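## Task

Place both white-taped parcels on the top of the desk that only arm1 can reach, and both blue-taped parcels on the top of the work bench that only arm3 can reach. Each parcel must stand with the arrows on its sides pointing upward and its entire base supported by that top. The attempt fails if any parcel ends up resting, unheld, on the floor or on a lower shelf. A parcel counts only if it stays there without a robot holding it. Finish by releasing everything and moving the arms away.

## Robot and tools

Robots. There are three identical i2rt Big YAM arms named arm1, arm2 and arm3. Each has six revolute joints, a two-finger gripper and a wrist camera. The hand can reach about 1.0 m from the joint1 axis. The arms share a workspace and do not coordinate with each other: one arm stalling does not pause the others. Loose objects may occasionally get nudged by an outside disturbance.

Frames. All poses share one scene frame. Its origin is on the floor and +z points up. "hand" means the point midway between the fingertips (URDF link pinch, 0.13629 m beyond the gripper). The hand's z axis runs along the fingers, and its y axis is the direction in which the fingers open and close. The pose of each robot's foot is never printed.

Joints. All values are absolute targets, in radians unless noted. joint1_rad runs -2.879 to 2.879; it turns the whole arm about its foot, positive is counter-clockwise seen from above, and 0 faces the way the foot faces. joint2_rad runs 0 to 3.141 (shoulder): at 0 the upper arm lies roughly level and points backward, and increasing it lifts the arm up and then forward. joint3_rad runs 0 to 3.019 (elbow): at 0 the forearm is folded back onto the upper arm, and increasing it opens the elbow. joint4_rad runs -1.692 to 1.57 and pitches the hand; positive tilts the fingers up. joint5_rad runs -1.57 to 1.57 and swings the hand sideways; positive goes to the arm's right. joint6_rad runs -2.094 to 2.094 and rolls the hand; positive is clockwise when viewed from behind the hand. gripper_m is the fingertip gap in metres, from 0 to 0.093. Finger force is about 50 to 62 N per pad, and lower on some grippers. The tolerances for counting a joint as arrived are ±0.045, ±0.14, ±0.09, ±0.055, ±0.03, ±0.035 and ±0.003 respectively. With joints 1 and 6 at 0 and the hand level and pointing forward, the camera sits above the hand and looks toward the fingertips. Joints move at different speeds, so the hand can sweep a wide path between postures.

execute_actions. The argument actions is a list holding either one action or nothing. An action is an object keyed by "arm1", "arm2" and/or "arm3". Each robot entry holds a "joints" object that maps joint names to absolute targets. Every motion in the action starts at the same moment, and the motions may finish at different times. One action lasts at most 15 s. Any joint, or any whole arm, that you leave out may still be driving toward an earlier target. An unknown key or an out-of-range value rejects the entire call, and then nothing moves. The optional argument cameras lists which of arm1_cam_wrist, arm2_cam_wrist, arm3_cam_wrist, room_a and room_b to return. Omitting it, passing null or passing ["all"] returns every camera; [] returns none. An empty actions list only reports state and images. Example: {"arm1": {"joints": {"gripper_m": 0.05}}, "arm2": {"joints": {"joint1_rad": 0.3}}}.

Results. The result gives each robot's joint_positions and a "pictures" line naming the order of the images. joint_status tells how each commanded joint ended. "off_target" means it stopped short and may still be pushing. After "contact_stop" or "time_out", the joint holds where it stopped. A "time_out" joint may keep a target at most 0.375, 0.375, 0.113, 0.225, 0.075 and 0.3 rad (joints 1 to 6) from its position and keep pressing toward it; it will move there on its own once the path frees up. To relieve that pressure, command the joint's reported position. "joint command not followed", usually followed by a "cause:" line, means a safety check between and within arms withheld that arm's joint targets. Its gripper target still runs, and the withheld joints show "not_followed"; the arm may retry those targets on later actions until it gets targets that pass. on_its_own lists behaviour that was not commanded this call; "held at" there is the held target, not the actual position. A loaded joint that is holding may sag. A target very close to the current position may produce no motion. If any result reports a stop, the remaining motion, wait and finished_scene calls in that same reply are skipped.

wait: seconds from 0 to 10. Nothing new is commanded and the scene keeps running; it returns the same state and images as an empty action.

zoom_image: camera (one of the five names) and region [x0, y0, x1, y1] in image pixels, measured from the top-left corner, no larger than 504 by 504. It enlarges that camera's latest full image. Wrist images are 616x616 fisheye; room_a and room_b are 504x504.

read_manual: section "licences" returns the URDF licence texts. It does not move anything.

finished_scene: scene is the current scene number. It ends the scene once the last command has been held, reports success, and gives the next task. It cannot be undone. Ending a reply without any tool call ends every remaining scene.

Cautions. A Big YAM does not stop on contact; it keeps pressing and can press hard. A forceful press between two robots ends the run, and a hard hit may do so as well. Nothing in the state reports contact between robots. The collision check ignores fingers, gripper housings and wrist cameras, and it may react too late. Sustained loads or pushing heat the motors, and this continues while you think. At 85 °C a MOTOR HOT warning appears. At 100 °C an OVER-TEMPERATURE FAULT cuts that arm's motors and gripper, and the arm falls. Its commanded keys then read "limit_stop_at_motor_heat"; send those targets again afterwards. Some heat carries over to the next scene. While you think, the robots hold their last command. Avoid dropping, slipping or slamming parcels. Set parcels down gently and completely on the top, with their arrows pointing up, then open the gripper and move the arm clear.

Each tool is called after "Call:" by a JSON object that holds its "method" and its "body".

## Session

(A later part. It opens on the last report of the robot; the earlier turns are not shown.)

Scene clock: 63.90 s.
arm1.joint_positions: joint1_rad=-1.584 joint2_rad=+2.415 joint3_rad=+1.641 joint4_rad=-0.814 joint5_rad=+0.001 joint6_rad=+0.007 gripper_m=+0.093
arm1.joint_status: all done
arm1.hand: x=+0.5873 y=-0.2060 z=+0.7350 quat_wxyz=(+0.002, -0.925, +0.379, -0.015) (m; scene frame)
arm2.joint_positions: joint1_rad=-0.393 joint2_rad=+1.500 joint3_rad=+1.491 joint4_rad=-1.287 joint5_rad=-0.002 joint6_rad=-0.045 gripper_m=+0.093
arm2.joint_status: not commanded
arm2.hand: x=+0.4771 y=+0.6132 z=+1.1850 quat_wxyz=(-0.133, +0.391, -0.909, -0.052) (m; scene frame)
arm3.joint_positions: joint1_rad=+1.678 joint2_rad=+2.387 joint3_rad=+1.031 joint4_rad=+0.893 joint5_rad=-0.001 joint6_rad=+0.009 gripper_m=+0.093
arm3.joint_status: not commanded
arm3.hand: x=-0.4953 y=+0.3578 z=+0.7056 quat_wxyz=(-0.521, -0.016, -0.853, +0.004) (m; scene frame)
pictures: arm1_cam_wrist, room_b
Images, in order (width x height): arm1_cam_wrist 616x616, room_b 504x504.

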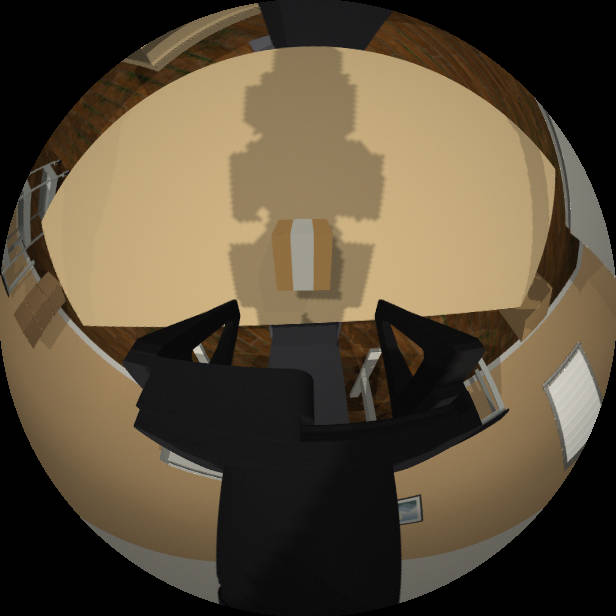

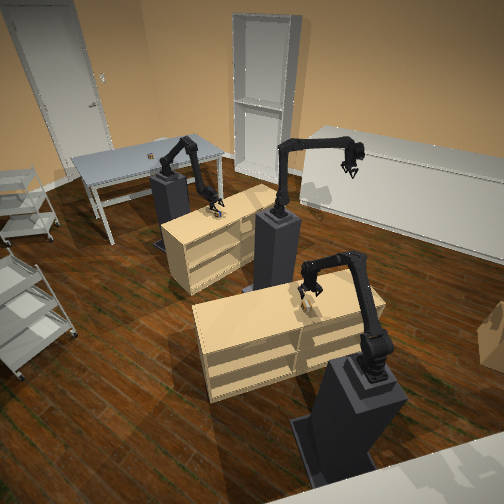

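Call:
{"method": "execute_actions", "body": {"actions": [{"arm1":{"joints":{"joint1_rad":-1.572,"joint2_rad":2.53,"joint4_rad":-0.64}},"arm3":{"joints":{"joint1_rad":1.64,"joint3_rad":1.08}}}], "cameras": ["arm1_cam_wrist"]}}

Call:
{"method": "execute_actions", "body": {"actions": [{"arm1":{"joints":{"joint2_rad":2.575,"joint4_rad":-0.62}},"arm3":{"joints":{"joint2_rad":2.53,"joint4_rad":1.02}}}], "cameras": ["arm1_cam_wrist","arm3_cam_wrist"]}}

Scene clock: 65.40 s.
arm1.joint_positions: joint1_rad=-1.580 joint2_rad=+2.552 joint3_rad=+1.649 joint4_rad=-0.654 joint5_rad=+0.001 joint6_rad=+0.007 gripper_m=+0.093
arm1.joint_status: all done
arm1.hand: x=+0.5903 y=-0.2106 z=+0.6553 quat_wxyz=(+0.008, -0.926, +0.377, -0.001) (m; scene frame)
arm2.joint_positions: joint1_rad=-0.393 joint2_rad=+1.500 joint3_rad=+1.491 joint4_rad=-1.287 joint5_rad=-0.002 joint6_rad=-0.045 gripper_m=+0.093
arm2.joint_status: not commanded
arm2.hand: x=+0.4771 y=+0.6132 z=+1.1850 quat_wxyz=(-0.133, +0.391, -0.909, -0.052) (m; scene frame)
arm3.joint_positions: joint1_rad=+1.642 joint2_rad=+2.387 joint3_rad=+1.057 joint4_rad=+0.893 joint5_rad=-0.001 joint6_rad=+0.009 gripper_m=+0.093
arm3.joint_status: all done
arm3.hand: x=-0.4839 y=+0.3339 z=+0.7134 quat_wxyz=(-0.532, -0.031, -0.846, +0.014) (m; scene frame)
pictures: arm1_cam_wrist
Images, in order (width x height): arm1_cam_wrist 616x616.

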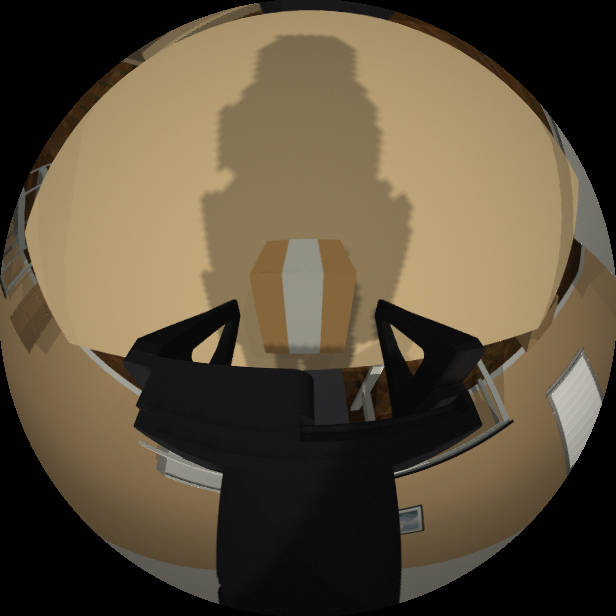

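Scene clock: 66.33 s.
arm1.joint_positions: joint1_rad=-1.580 joint2_rad=+2.566 joint3_rad=+1.649 joint4_rad=-0.635 joint5_rad=+0.001 joint6_rad=+0.007 gripper_m=+0.093
arm1.joint_status: all done
arm1.hand: x=+0.5910 y=-0.2111 z=+0.6473 quat_wxyz=(+0.009, -0.926, +0.377, +0.002) (m; scene frame)
arm2.joint_positions: joint1_rad=-0.393 joint2_rad=+1.500 joint3_rad=+1.491 joint4_rad=-1.287 joint5_rad=-0.002 joint6_rad=-0.045 gripper_m=+0.093
arm2.joint_status: not commanded
arm2.hand: x=+0.4771 y=+0.6132 z=+1.1850 quat_wxyz=(-0.133, +0.391, -0.909, -0.052) (m; scene frame)
arm3.joint_positions: joint1_rad=+1.642 joint2_rad=+2.552 joint3_rad=+1.071 joint4_rad=+1.001 joint5_rad=-0.001 joint6_rad=+0.004 gripper_m=+0.093
arm3.joint_status: all done
arm3.hand: x=-0.5159 y=+0.3360 z=+0.6392 quat_wxyz=(-0.514, -0.030, -0.857, +0.015) (m; scene frame)
pictures: arm1_cam_wrist, arm3_cam_wrist
Images, in order (width x height): arm1_cam_wrist 616x616, arm3_cam_wrist 616x616.

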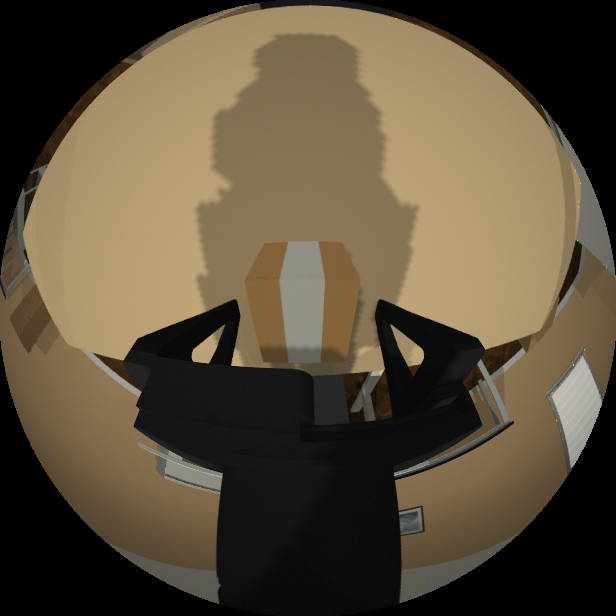

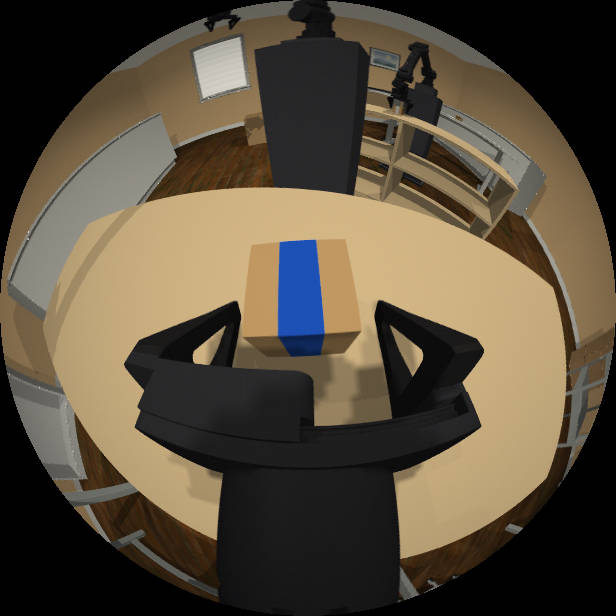

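Call:
{"method": "execute_actions", "body": {"actions": [{"arm1":{"joints":{"joint1_rad":-1.565,"joint2_rad":2.595}},"arm3":{"joints":{"joint1_rad":1.655,"joint2_rad":2.56,"joint3_rad":1.11,"joint4_rad":0.97}}}], "cameras": []}}

Call:
{"method": "execute_actions", "body": {"actions": [{"arm1":{"joints":{"gripper_m":0.03}},"arm3":{"joints":{"gripper_m":0.03}}}], "cameras": ["arm1_cam_wrist","arm3_cam_wrist"]}}

Call:
{"method": "execute_actions", "body": {"actions": [{"arm1":{"joints":{"joint2_rad":2.05,"joint4_rad":-1.05}},"arm3":{"joints":{"joint2_rad":1.75,"joint4_rad":0.3}}}], "cameras": ["arm1_cam_wrist","arm3_cam_wrist"]}}

Scene clock: 67.43 s.
arm1.joint_positions: joint1_rad=-1.571 joint2_rad=+2.589 joint3_rad=+1.649 joint4_rad=-0.635 joint5_rad=+0.001 joint6_rad=+0.007 gripper_m=+0.093
arm1.joint_status: all done
arm1.hand: x=+0.5944 y=-0.2212 z=+0.6339 quat_wxyz=(+0.004, -0.928, +0.373, -0.009) (m; scene frame)
arm2.joint_positions: joint1_rad=-0.393 joint2_rad=+1.500 joint3_rad=+1.491 joint4_rad=-1.287 joint5_rad=-0.002 joint6_rad=-0.045 gripper_m=+0.093
arm2.joint_status: not commanded
arm2.hand: x=+0.4771 y=+0.6132 z=+1.1850 quat_wxyz=(-0.133, +0.391, -0.909, -0.052) (m; scene frame)
arm3.joint_positions: joint1_rad=+1.645 joint2_rad=+2.552 joint3_rad=+1.092 joint4_rad=+0.983 joint5_rad=-0.001 joint6_rad=+0.004 gripper_m=+0.093
arm3.joint_status: all done
arm3.hand: x=-0.5075 y=+0.3376 z=+0.6404 quat_wxyz=(-0.515, -0.028, -0.856, +0.014) (m; scene frame)
pictures: none
No camera images: the call's "cameras" was empty. Leave "cameras" out to get every camera's image.

Scene clock: 68.07 s.
arm1.joint_positions: joint1_rad=-1.571 joint2_rad=+2.589 joint3_rad=+1.649 joint4_rad=-0.635 joint5_rad=+0.001 joint6_rad=+0.007 gripper_m=+0.049
arm1.joint_status: gripper_m off_target (ended at +0.049, target +0.030)
arm1.hand: x=+0.5943 y=-0.2212 z=+0.6339 quat_wxyz=(+0.004, -0.928, +0.373, -0.009) (m; scene frame)
arm2.joint_positions: joint1_rad=-0.393 joint2_rad=+1.500 joint3_rad=+1.491 joint4_rad=-1.287 joint5_rad=-0.002 joint6_rad=-0.045 gripper_m=+0.093
arm2.joint_status: not commanded
arm2.hand: x=+0.4771 y=+0.6132 z=+1.1850 quat_wxyz=(-0.133, +0.391, -0.909, -0.052) (m; scene frame)
arm3.joint_positions: joint1_rad=+1.645 joint2_rad=+2.552 joint3_rad=+1.092 joint4_rad=+0.983 joint5_rad=+0.000 joint6_rad=+0.004 gripper_m=+0.049
arm3.joint_status: gripper_m off_target (ended at +0.049, target +0.030)
arm3.hand: x=-0.5075 y=+0.3376 z=+0.6404 quat_wxyz=(-0.515, -0.028, -0.856, +0.014) (m; scene frame)
pictures: arm1_cam_wrist, arm3_cam_wrist
Images, in order (width x height): arm1_cam_wrist 616x616, arm3_cam_wrist 616x616.

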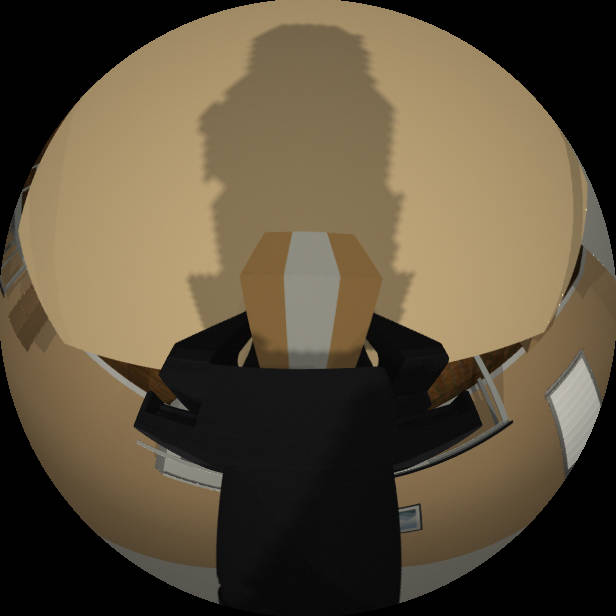

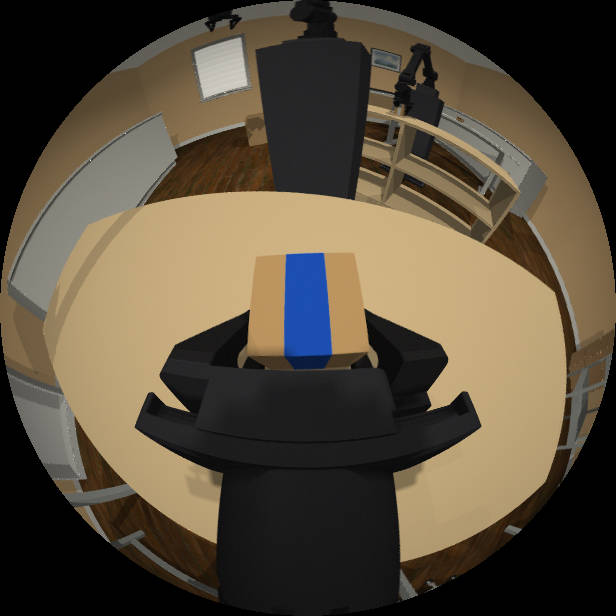

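Scene clock: 69.73 s.
arm1.joint_positions: joint1_rad=-1.571 joint2_rad=+2.063 joint3_rad=+1.652 joint4_rad=-1.039 joint5_rad=+0.001 joint6_rad=+0.007 gripper_m=+0.049
arm1.joint_status: all done
arm1.hand: x=+0.5631 y=-0.1975 z=+0.9519 quat_wxyz=(+0.027, -0.926, +0.372, +0.049) (m; scene frame)
arm2.joint_positions: joint1_rad=-0.393 joint2_rad=+1.500 joint3_rad=+1.491 joint4_rad=-1.287 joint5_rad=-0.002 joint6_rad=-0.045 gripper_m=+0.093
arm2.joint_status: not commanded
arm2.hand: x=+0.4771 y=+0.6132 z=+1.1850 quat_wxyz=(-0.133, +0.391, -0.909, -0.052) (m; scene frame)
arm3.joint_positions: joint1_rad=+1.645 joint2_rad=+1.749 joint3_rad=+1.092 joint4_rad=+0.310 joint5_rad=+0.000 joint6_rad=+0.004 gripper_m=+0.049
arm3.joint_status: all done
arm3.hand: x=-0.4489 y=+0.3336 z=+1.0220 quat_wxyz=(-0.570, -0.027, -0.821, +0.016) (m; scene frame)
pictures: arm1_cam_wrist, arm3_cam_wrist
Images, in order (width x height): arm1_cam_wrist 616x616, arm3_cam_wrist 616x616.

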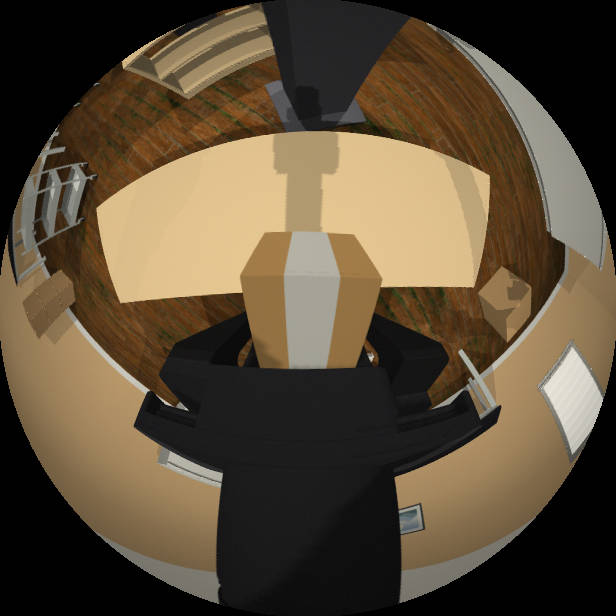

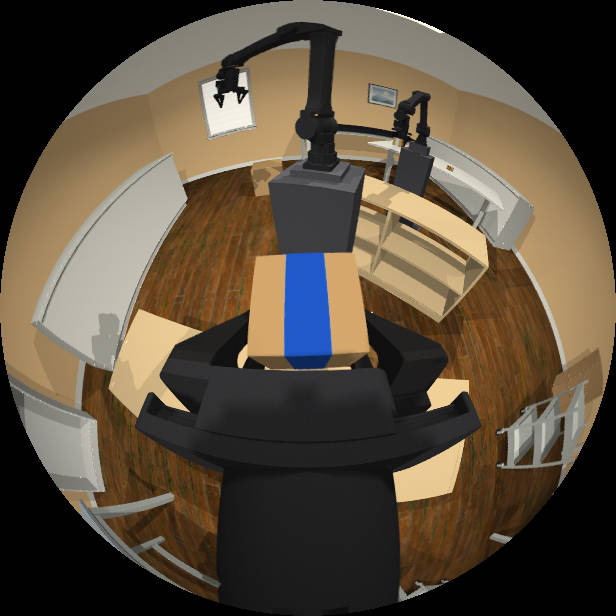

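Call:
{"method": "execute_actions", "body": {"actions": [{"arm1":{"joints":{"joint1_rad":1.45,"joint2_rad":1.9,"joint4_rad":-1.2}},"arm3":{"joints":{"joint1_rad":-1.58,"joint2_rad":1.95,"joint3_rad":2.07,"joint4_rad":-1.6}}}], "cameras": []}}

Call:
{"method": "execute_actions", "body": {"actions": [{"arm1":{"joints":{"joint2_rad":2.3,"joint4_rad":-0.86}},"arm3":{"joints":{"joint2_rad":2.37}}}]}}

Scene clock: 72.83 s.
arm1.joint_positions: joint1_rad=+1.456 joint2_rad=+1.913 joint3_rad=+1.649 joint4_rad=-1.188 joint5_rad=-0.002 joint6_rad=+0.007 gripper_m=+0.049
arm1.joint_status: all done
arm1.hand: x=+1.4184 y=-1.1063 z=+1.0477 quat_wxyz=(-0.061, -0.425, -0.903, +0.019) (m; scene frame)
arm2.joint_positions: joint1_rad=-0.393 joint2_rad=+1.500 joint3_rad=+1.491 joint4_rad=-1.287 joint5_rad=-0.002 joint6_rad=-0.045 gripper_m=+0.093
arm2.joint_status: not commanded
arm2.hand: x=+0.4771 y=+0.6132 z=+1.1850 quat_wxyz=(-0.133, +0.391, -0.909, -0.052) (m; scene frame)
arm3.joint_positions: joint1_rad=-1.587 joint2_rad=+1.978 joint3_rad=+2.023 joint4_rad=-1.586 joint5_rad=+0.002 joint6_rad=+0.004 gripper_m=+0.050
arm3.joint_status: all done
arm3.hand: x=-1.7522 y=+0.4725 z=+1.0850 quat_wxyz=(+0.003, -0.997, +0.078, +0.020) (m; scene frame)
pictures: none
No camera images: the call's "cameras" was empty. Leave "cameras" out to get every camera's image.

Scene clock: 74.43 s.
arm1.joint_positions: joint1_rad=+1.456 joint2_rad=+2.334 joint3_rad=+1.633 joint4_rad=-0.874 joint5_rad=-0.002 joint6_rad=+0.007 gripper_m=+0.049
arm1.joint_status: all done
arm1.hand: x=+1.4306 y=-1.1151 z=+0.7921 quat_wxyz=(-0.005, -0.426, -0.905, -0.007) (m; scene frame)
arm2.joint_positions: joint1_rad=-0.393 joint2_rad=+1.500 joint3_rad=+1.491 joint4_rad=-1.287 joint5_rad=-0.002 joint6_rad=-0.045 gripper_m=+0.093
arm2.joint_status: not commanded
arm2.hand: x=+0.4771 y=+0.6132 z=+1.1850 quat_wxyz=(-0.133, +0.391, -0.909, -0.052) (m; scene frame)
arm3.joint_positions: joint1_rad=-1.587 joint2_rad=+2.391 joint3_rad=+2.045 joint4_rad=-1.588 joint5_rad=+0.002 joint6_rad=+0.004 gripper_m=+0.050
arm3.joint_status: all done
arm3.hand: x=-1.7488 y=+0.4720 z=+0.8418 quat_wxyz=(-0.012, -0.981, +0.077, -0.175) (m; scene frame)
pictures: arm1_cam_wrist, arm2_cam_wrist, arm3_cam_wrist, room_a, room_b
Images, in order (width x height): arm1_cam_wrist 616x616, arm2_cam_wrist 616x616, arm3_cam_wrist 616x616, room_a 504x504, room_b 504x504.

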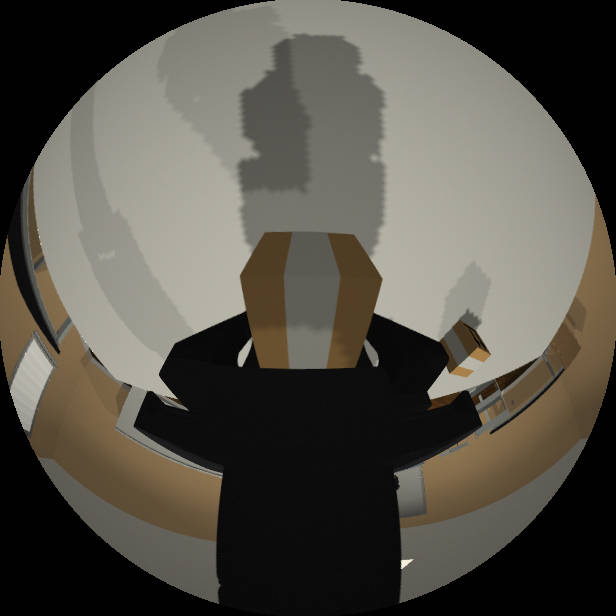

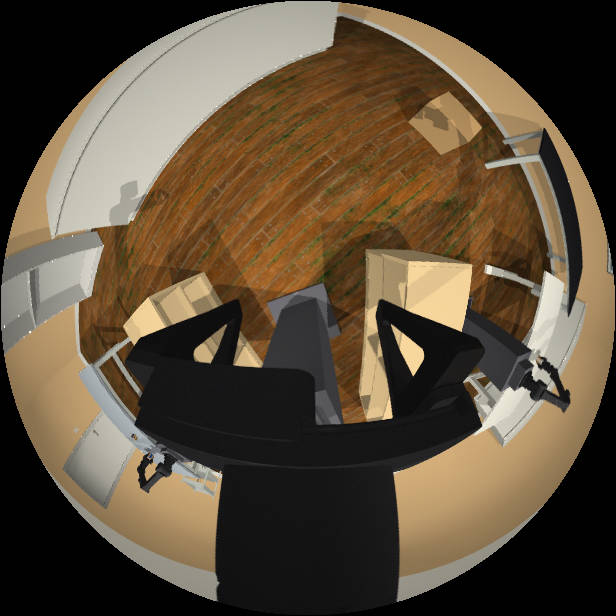

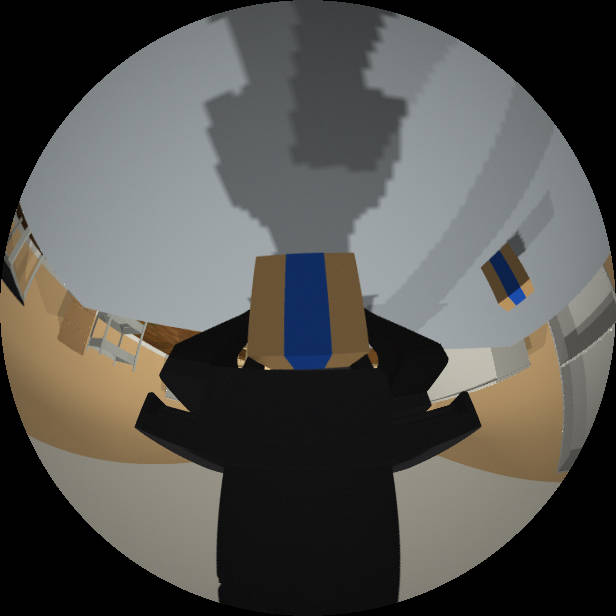

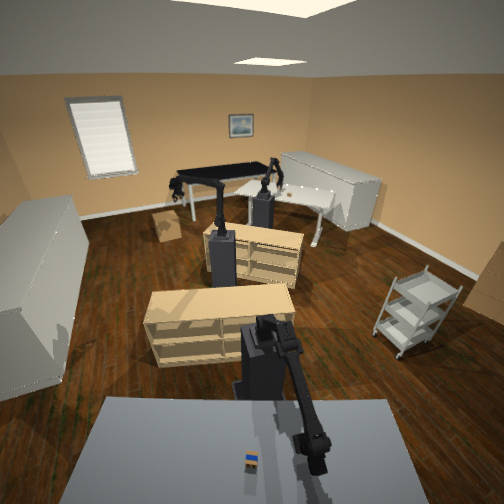

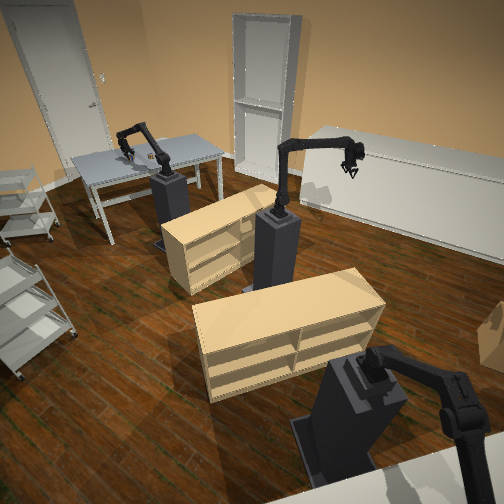

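Call:
{"method": "execute_actions", "body": {"actions": [{"arm1":{"joints":{"joint2_rad":2.375,"joint4_rad":-0.81}},"arm3":{"joints":{"joint2_rad":2.46,"joint4_rad":-1.64}}}], "cameras": []}}

Call:
{"method": "execute_actions", "body": {"actions": [{"arm1":{"joints":{"joint2_rad":2.41}},"arm3":{"joints":{"joint2_rad":2.5}}}], "cameras": []}}

Scene clock: 75.70 s.
arm1.joint_positions: joint1_rad=+1.456 joint2_rad=+2.379 joint3_rad=+1.633 joint4_rad=-0.825 joint5_rad=-0.002 joint6_rad=+0.007 gripper_m=+0.049
arm1.joint_status: all done
arm1.hand: x=+1.4307 y=-1.1147 z=+0.7650 quat_wxyz=(-0.007, -0.426, -0.905, -0.006) (m; scene frame)
arm2.joint_positions: joint1_rad=-0.393 joint2_rad=+1.500 joint3_rad=+1.491 joint4_rad=-1.287 joint5_rad=-0.002 joint6_rad=-0.045 gripper_m=+0.093
arm2.joint_status: not commanded
arm2.hand: x=+0.4771 y=+0.6132 z=+1.1850 quat_wxyz=(-0.133, +0.391, -0.909, -0.052) (m; scene frame)
arm3.joint_positions: joint1_rad=-1.587 joint2_rad=+2.476 joint3_rad=+2.045 joint4_rad=-1.625 joint5_rad=+0.002 joint6_rad=+0.004 gripper_m=+0.049
arm3.joint_status: all done
arm3.hand: x=-1.7267 y=+0.4685 z=+0.7958 quat_wxyz=(-0.016, -0.969, +0.076, -0.234) (m; scene frame)
pictures: none
No camera images: the call's "cameras" was empty. Leave "cameras" out to get every camera's image.

Scene clock: 76.47 s.
arm1.joint_positions: joint1_rad=+1.456 joint2_rad=+2.411 joint3_rad=+1.633 joint4_rad=-0.825 joint5_rad=-0.002 joint6_rad=+0.007 gripper_m=+0.049
arm1.joint_status: all done
arm1.hand: x=+1.4249 y=-1.1073 z=+0.7460 quat_wxyz=(+0.008, -0.426, -0.905, -0.012) (m; scene frame)
arm2.joint_positions: joint1_rad=-0.393 joint2_rad=+1.500 joint3_rad=+1.491 joint4_rad=-1.287 joint5_rad=-0.002 joint6_rad=-0.045 gripper_m=+0.093
arm2.joint_status: not commanded
arm2.hand: x=+0.4771 y=+0.6132 z=+1.1850 quat_wxyz=(-0.133, +0.391, -0.909, -0.052) (m; scene frame)
arm3.joint_positions: joint1_rad=-1.587 joint2_rad=+2.478 joint3_rad=+2.045 joint4_rad=-1.625 joint5_rad=+0.002 joint6_rad=+0.004 gripper_m=+0.049
arm3.joint_status: all done
arm3.hand: x=-1.7263 y=+0.4685 z=+0.7950 quat_wxyz=(-0.017, -0.969, +0.076, -0.235) (m; scene frame)
pictures: none
No camera images: the call's "cameras" was empty. Leave "cameras" out to get every camera's image.

Call:
{"method": "execute_actions", "body": {"actions": [{"arm1":{"joints":{"joint2_rad":2.435,"joint4_rad":-0.79}},"arm3":{"joints":{"joint2_rad":2.46,"gripper_m":0.093}}}], "cameras": []}}

Call:
{"method": "execute_actions", "body": {"actions": [{"arm1":{"joints":{"joint2_rad":2.405,"gripper_m":0.093}},"arm3":{"joints":{"joint2_rad":2.0}}}], "cameras": []}}

Call:
{"method": "execute_actions", "body": {"actions": [{"arm1":{"joints":{"joint2_rad":1.9,"joint4_rad":-1.1}},"arm3":{"joints":{"joint1_rad":-1.1}}}]}}

Call:
{"method": "zoom_image", "body": {"camera": "room_a", "region": [200,404,400,504]}}

Call:
{"method": "zoom_image", "body": {"camera": "room_a", "region": [240,160,330,220]}}

Scene clock: 77.43 s.
arm1.joint_positions: joint1_rad=+1.456 joint2_rad=+2.412 joint3_rad=+1.633 joint4_rad=-0.813 joint5_rad=-0.001 joint6_rad=+0.007 gripper_m=+0.049
arm1.joint_status: all done
arm1.hand: x=+1.4265 y=-1.1093 z=+0.7452 quat_wxyz=(+0.003, -0.426, -0.905, -0.010) (m; scene frame)
arm2.joint_positions: joint1_rad=-0.393 joint2_rad=+1.500 joint3_rad=+1.491 joint4_rad=-1.287 joint5_rad=-0.002 joint6_rad=-0.045 gripper_m=+0.093
arm2.joint_status: not commanded
arm2.hand: x=+0.4771 y=+0.6132 z=+1.1850 quat_wxyz=(-0.133, +0.391, -0.909, -0.052) (m; scene frame)
arm3.joint_positions: joint1_rad=-1.587 joint2_rad=+2.478 joint3_rad=+2.045 joint4_rad=-1.625 joint5_rad=+0.002 joint6_rad=+0.004 gripper_m=+0.093
arm3.joint_status: all done
arm3.hand: x=-1.7263 y=+0.4685 z=+0.7950 quat_wxyz=(-0.017, -0.969, +0.076, -0.235) (m; scene frame)
pictures: none
No camera images: the call's "cameras" was empty. Leave "cameras" out to get every camera's image.

Scene clock: 79.13 s.
arm1.joint_positions: joint1_rad=+1.456 joint2_rad=+2.412 joint3_rad=+1.633 joint4_rad=-0.805 joint5_rad=-0.001 joint6_rad=+0.007 gripper_m=+0.093
arm1.joint_status: all done
arm1.hand: x=+1.4279 y=-1.1109 z=+0.7451 quat_wxyz=(-0.001, -0.426, -0.905, -0.008) (m; scene frame)
arm2.joint_positions: joint1_rad=-0.393 joint2_rad=+1.500 joint3_rad=+1.491 joint4_rad=-1.287 joint5_rad=-0.002 joint6_rad=-0.045 gripper_m=+0.093
arm2.joint_status: not commanded
arm2.hand: x=+0.4771 y=+0.6132 z=+1.1850 quat_wxyz=(-0.133, +0.391, -0.909, -0.052) (m; scene frame)
arm3.joint_positions: joint1_rad=-1.587 joint2_rad=+2.018 joint3_rad=+2.056 joint4_rad=-1.628 joint5_rad=+0.002 joint6_rad=+0.004 gripper_m=+0.093
arm3.joint_status: all done
arm3.hand: x=-1.7530 y=+0.4726 z=+1.0735 quat_wxyz=(+0.001, -0.997, +0.078, -0.004) (m; scene frame)
pictures: none
No camera images: the call's "cameras" was empty. Leave "cameras" out to get every camera's image.

Scene clock: 80.77 s.
arm1.joint_positions: joint1_rad=+1.456 joint2_rad=+1.908 joint3_rad=+1.654 joint4_rad=-1.089 joint5_rad=-0.001 joint6_rad=+0.007 gripper_m=+0.093
arm1.joint_status: all done
arm1.hand: x=+1.4348 y=-1.1262 z=+1.0572 quat_wxyz=(-0.110, -0.424, -0.898, +0.042) (m; scene frame)
arm2.joint_positions: joint1_rad=-0.393 joint2_rad=+1.500 joint3_rad=+1.491 joint4_rad=-1.287 joint5_rad=-0.002 joint6_rad=-0.045 gripper_m=+0.093
arm2.joint_status: not commanded
arm2.hand: x=+0.4771 y=+0.6132 z=+1.1850 quat_wxyz=(-0.133, +0.391, -0.909, -0.052) (m; scene frame)
arm3.joint_positions: joint1_rad=-1.107 joint2_rad=+2.018 joint3_rad=+2.056 joint4_rad=-1.628 joint5_rad=-0.002 joint6_rad=+0.004 gripper_m=+0.093
arm3.joint_status: all done
arm3.hand: x=-1.7274 y=+0.1764 z=+1.0728 quat_wxyz=(+0.002, -0.987, -0.161, -0.005) (m; scene frame)
pictures: arm1_cam_wrist, arm2_cam_wrist, arm3_cam_wrist, room_a, room_b
Images, in order (width x height): arm1_cam_wrist 616x616, arm2_cam_wrist 616x616, arm3_cam_wrist 616x616, room_a 504x504, room_b 504x504.

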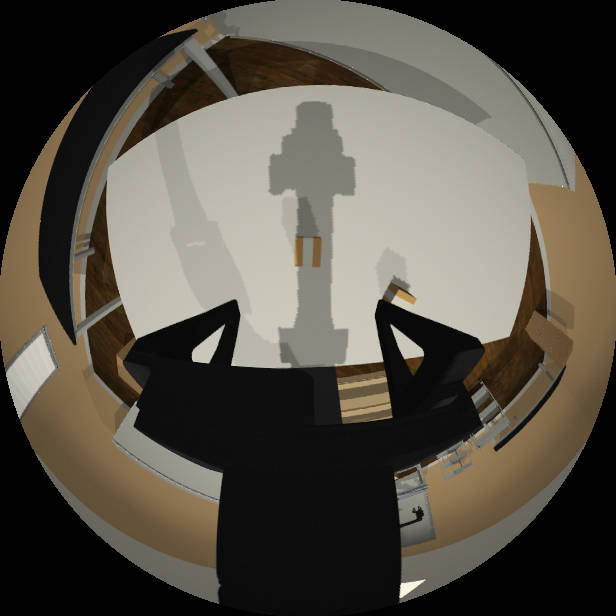

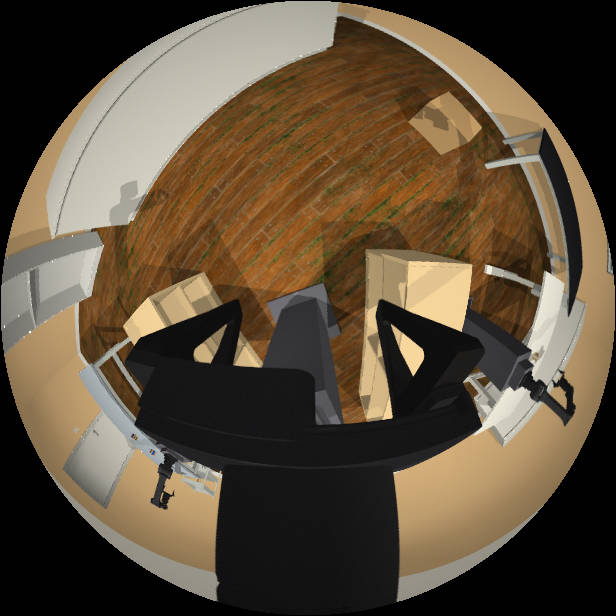

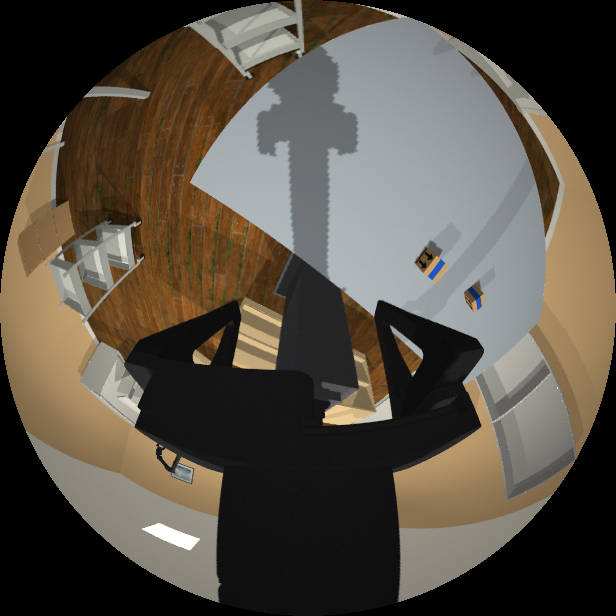

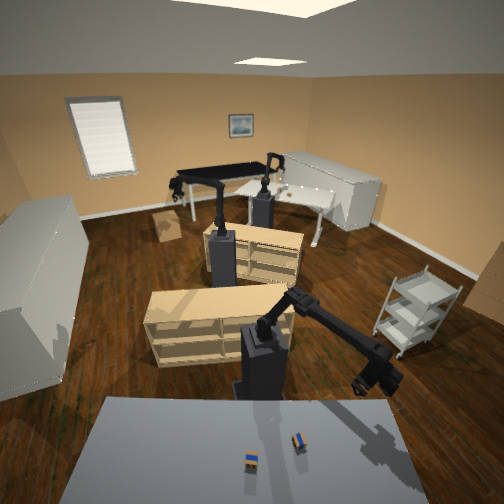

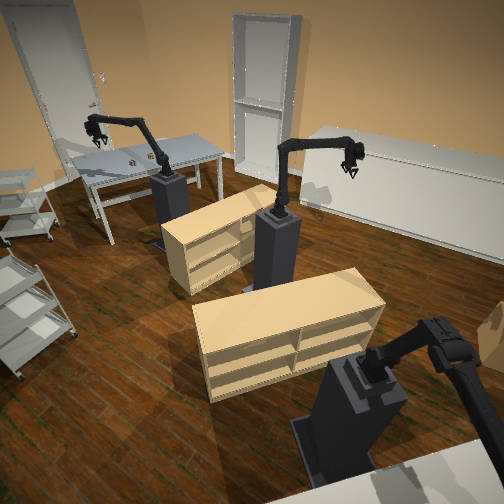

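Region (200, 404, 400, 504) of room_a's 504x504 image, scaled by 2.520, with more detail than that image has.

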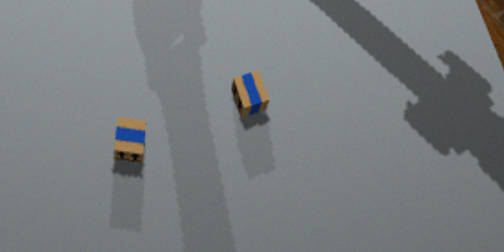

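Region (240, 160, 330, 220) of room_a's 504x504 image, scaled by 5.600, with more detail than that image has.

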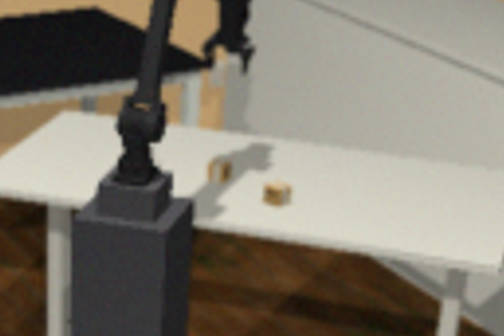

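Call:
{"method": "execute_actions", "body": {"actions": [{"arm1":{"joints":{"joint1_rad":1.85,"joint2_rad":2.1,"joint4_rad":-0.9}}}], "cameras": ["arm1_cam_wrist","arm3_cam_wrist"]}}

Call:
{"method": "zoom_image", "body": {"camera": "arm3_cam_wrist", "region": [395,225,505,325]}}

Call:
{"method": "zoom_image", "body": {"camera": "arm1_cam_wrist", "region": [380,220,540,380]}}

Scene clock: 82.70 s.
arm1.joint_positions: joint1_rad=+1.843 joint2_rad=+2.137 joint3_rad=+1.645 joint4_rad=-0.915 joint5_rad=-0.001 joint6_rad=+0.007 gripper_m=+0.093
arm1.joint_status: all done
arm1.hand: x=+1.6109 y=-0.9456 z=+0.9213 quat_wxyz=(-0.087, -0.243, -0.966, +0.015) (m; scene frame)
arm2.joint_positions: joint1_rad=-0.393 joint2_rad=+1.500 joint3_rad=+1.491 joint4_rad=-1.287 joint5_rad=-0.002 joint6_rad=-0.045 gripper_m=+0.093
arm2.joint_status: not commanded
arm2.hand: x=+0.4771 y=+0.6132 z=+1.1850 quat_wxyz=(-0.133, +0.391, -0.909, -0.052) (m; scene frame)
arm3.joint_positions: joint1_rad=-1.107 joint2_rad=+2.018 joint3_rad=+2.056 joint4_rad=-1.628 joint5_rad=-0.002 joint6_rad=+0.004 gripper_m=+0.093
arm3.joint_status: not commanded
arm3.hand: x=-1.7274 y=+0.1764 z=+1.0728 quat_wxyz=(+0.002, -0.987, -0.161, -0.005) (m; scene frame)
pictures: arm1_cam_wrist, arm3_cam_wrist
Images, in order (width x height): arm1_cam_wrist 616x616, arm3_cam_wrist 616x616.

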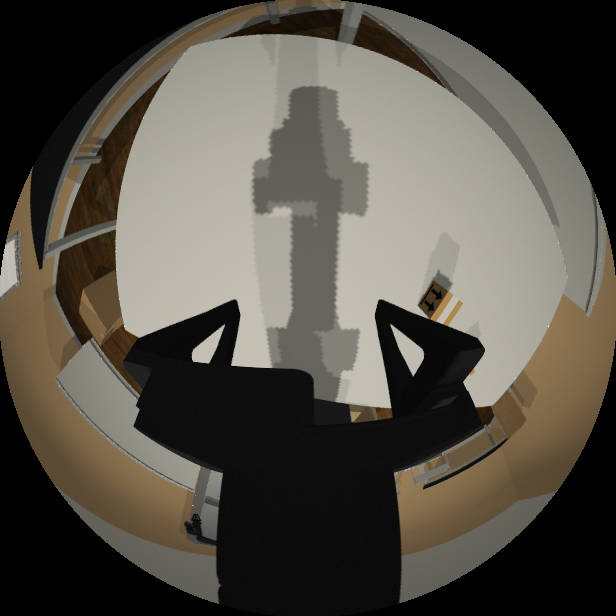

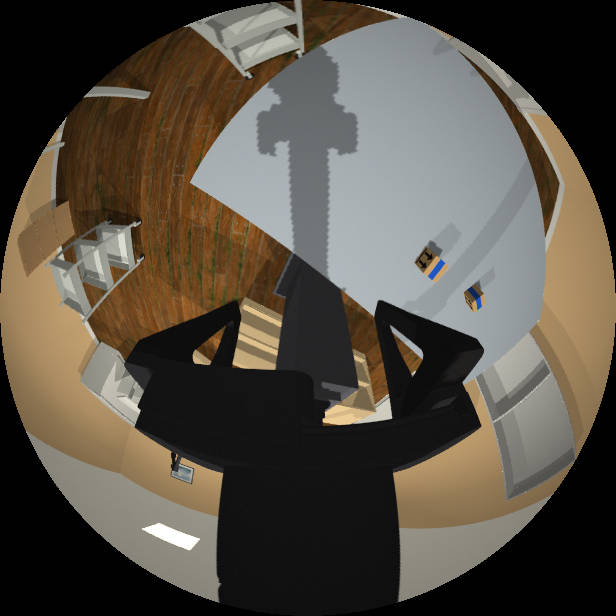

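Region (395, 225, 505, 325) of arm3_cam_wrist's 616x616 image, scaled by 4.582, with more detail than that image has; it fills the top 458 rows of this view, and the rest is white.

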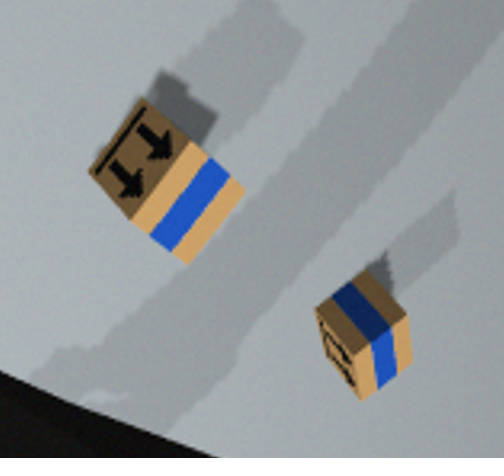

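Region (380, 220, 540, 380) of arm1_cam_wrist's 616x616 image, scaled by 3.150, with more detail than that image has.

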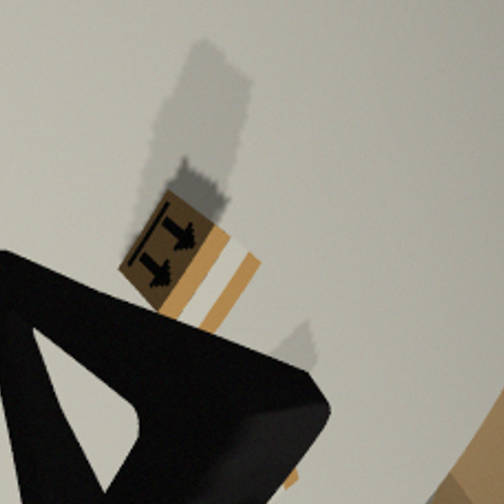

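Call:
{"method": "finished_scene", "body": {"scene": 2}}

The scene is finished: the task was done.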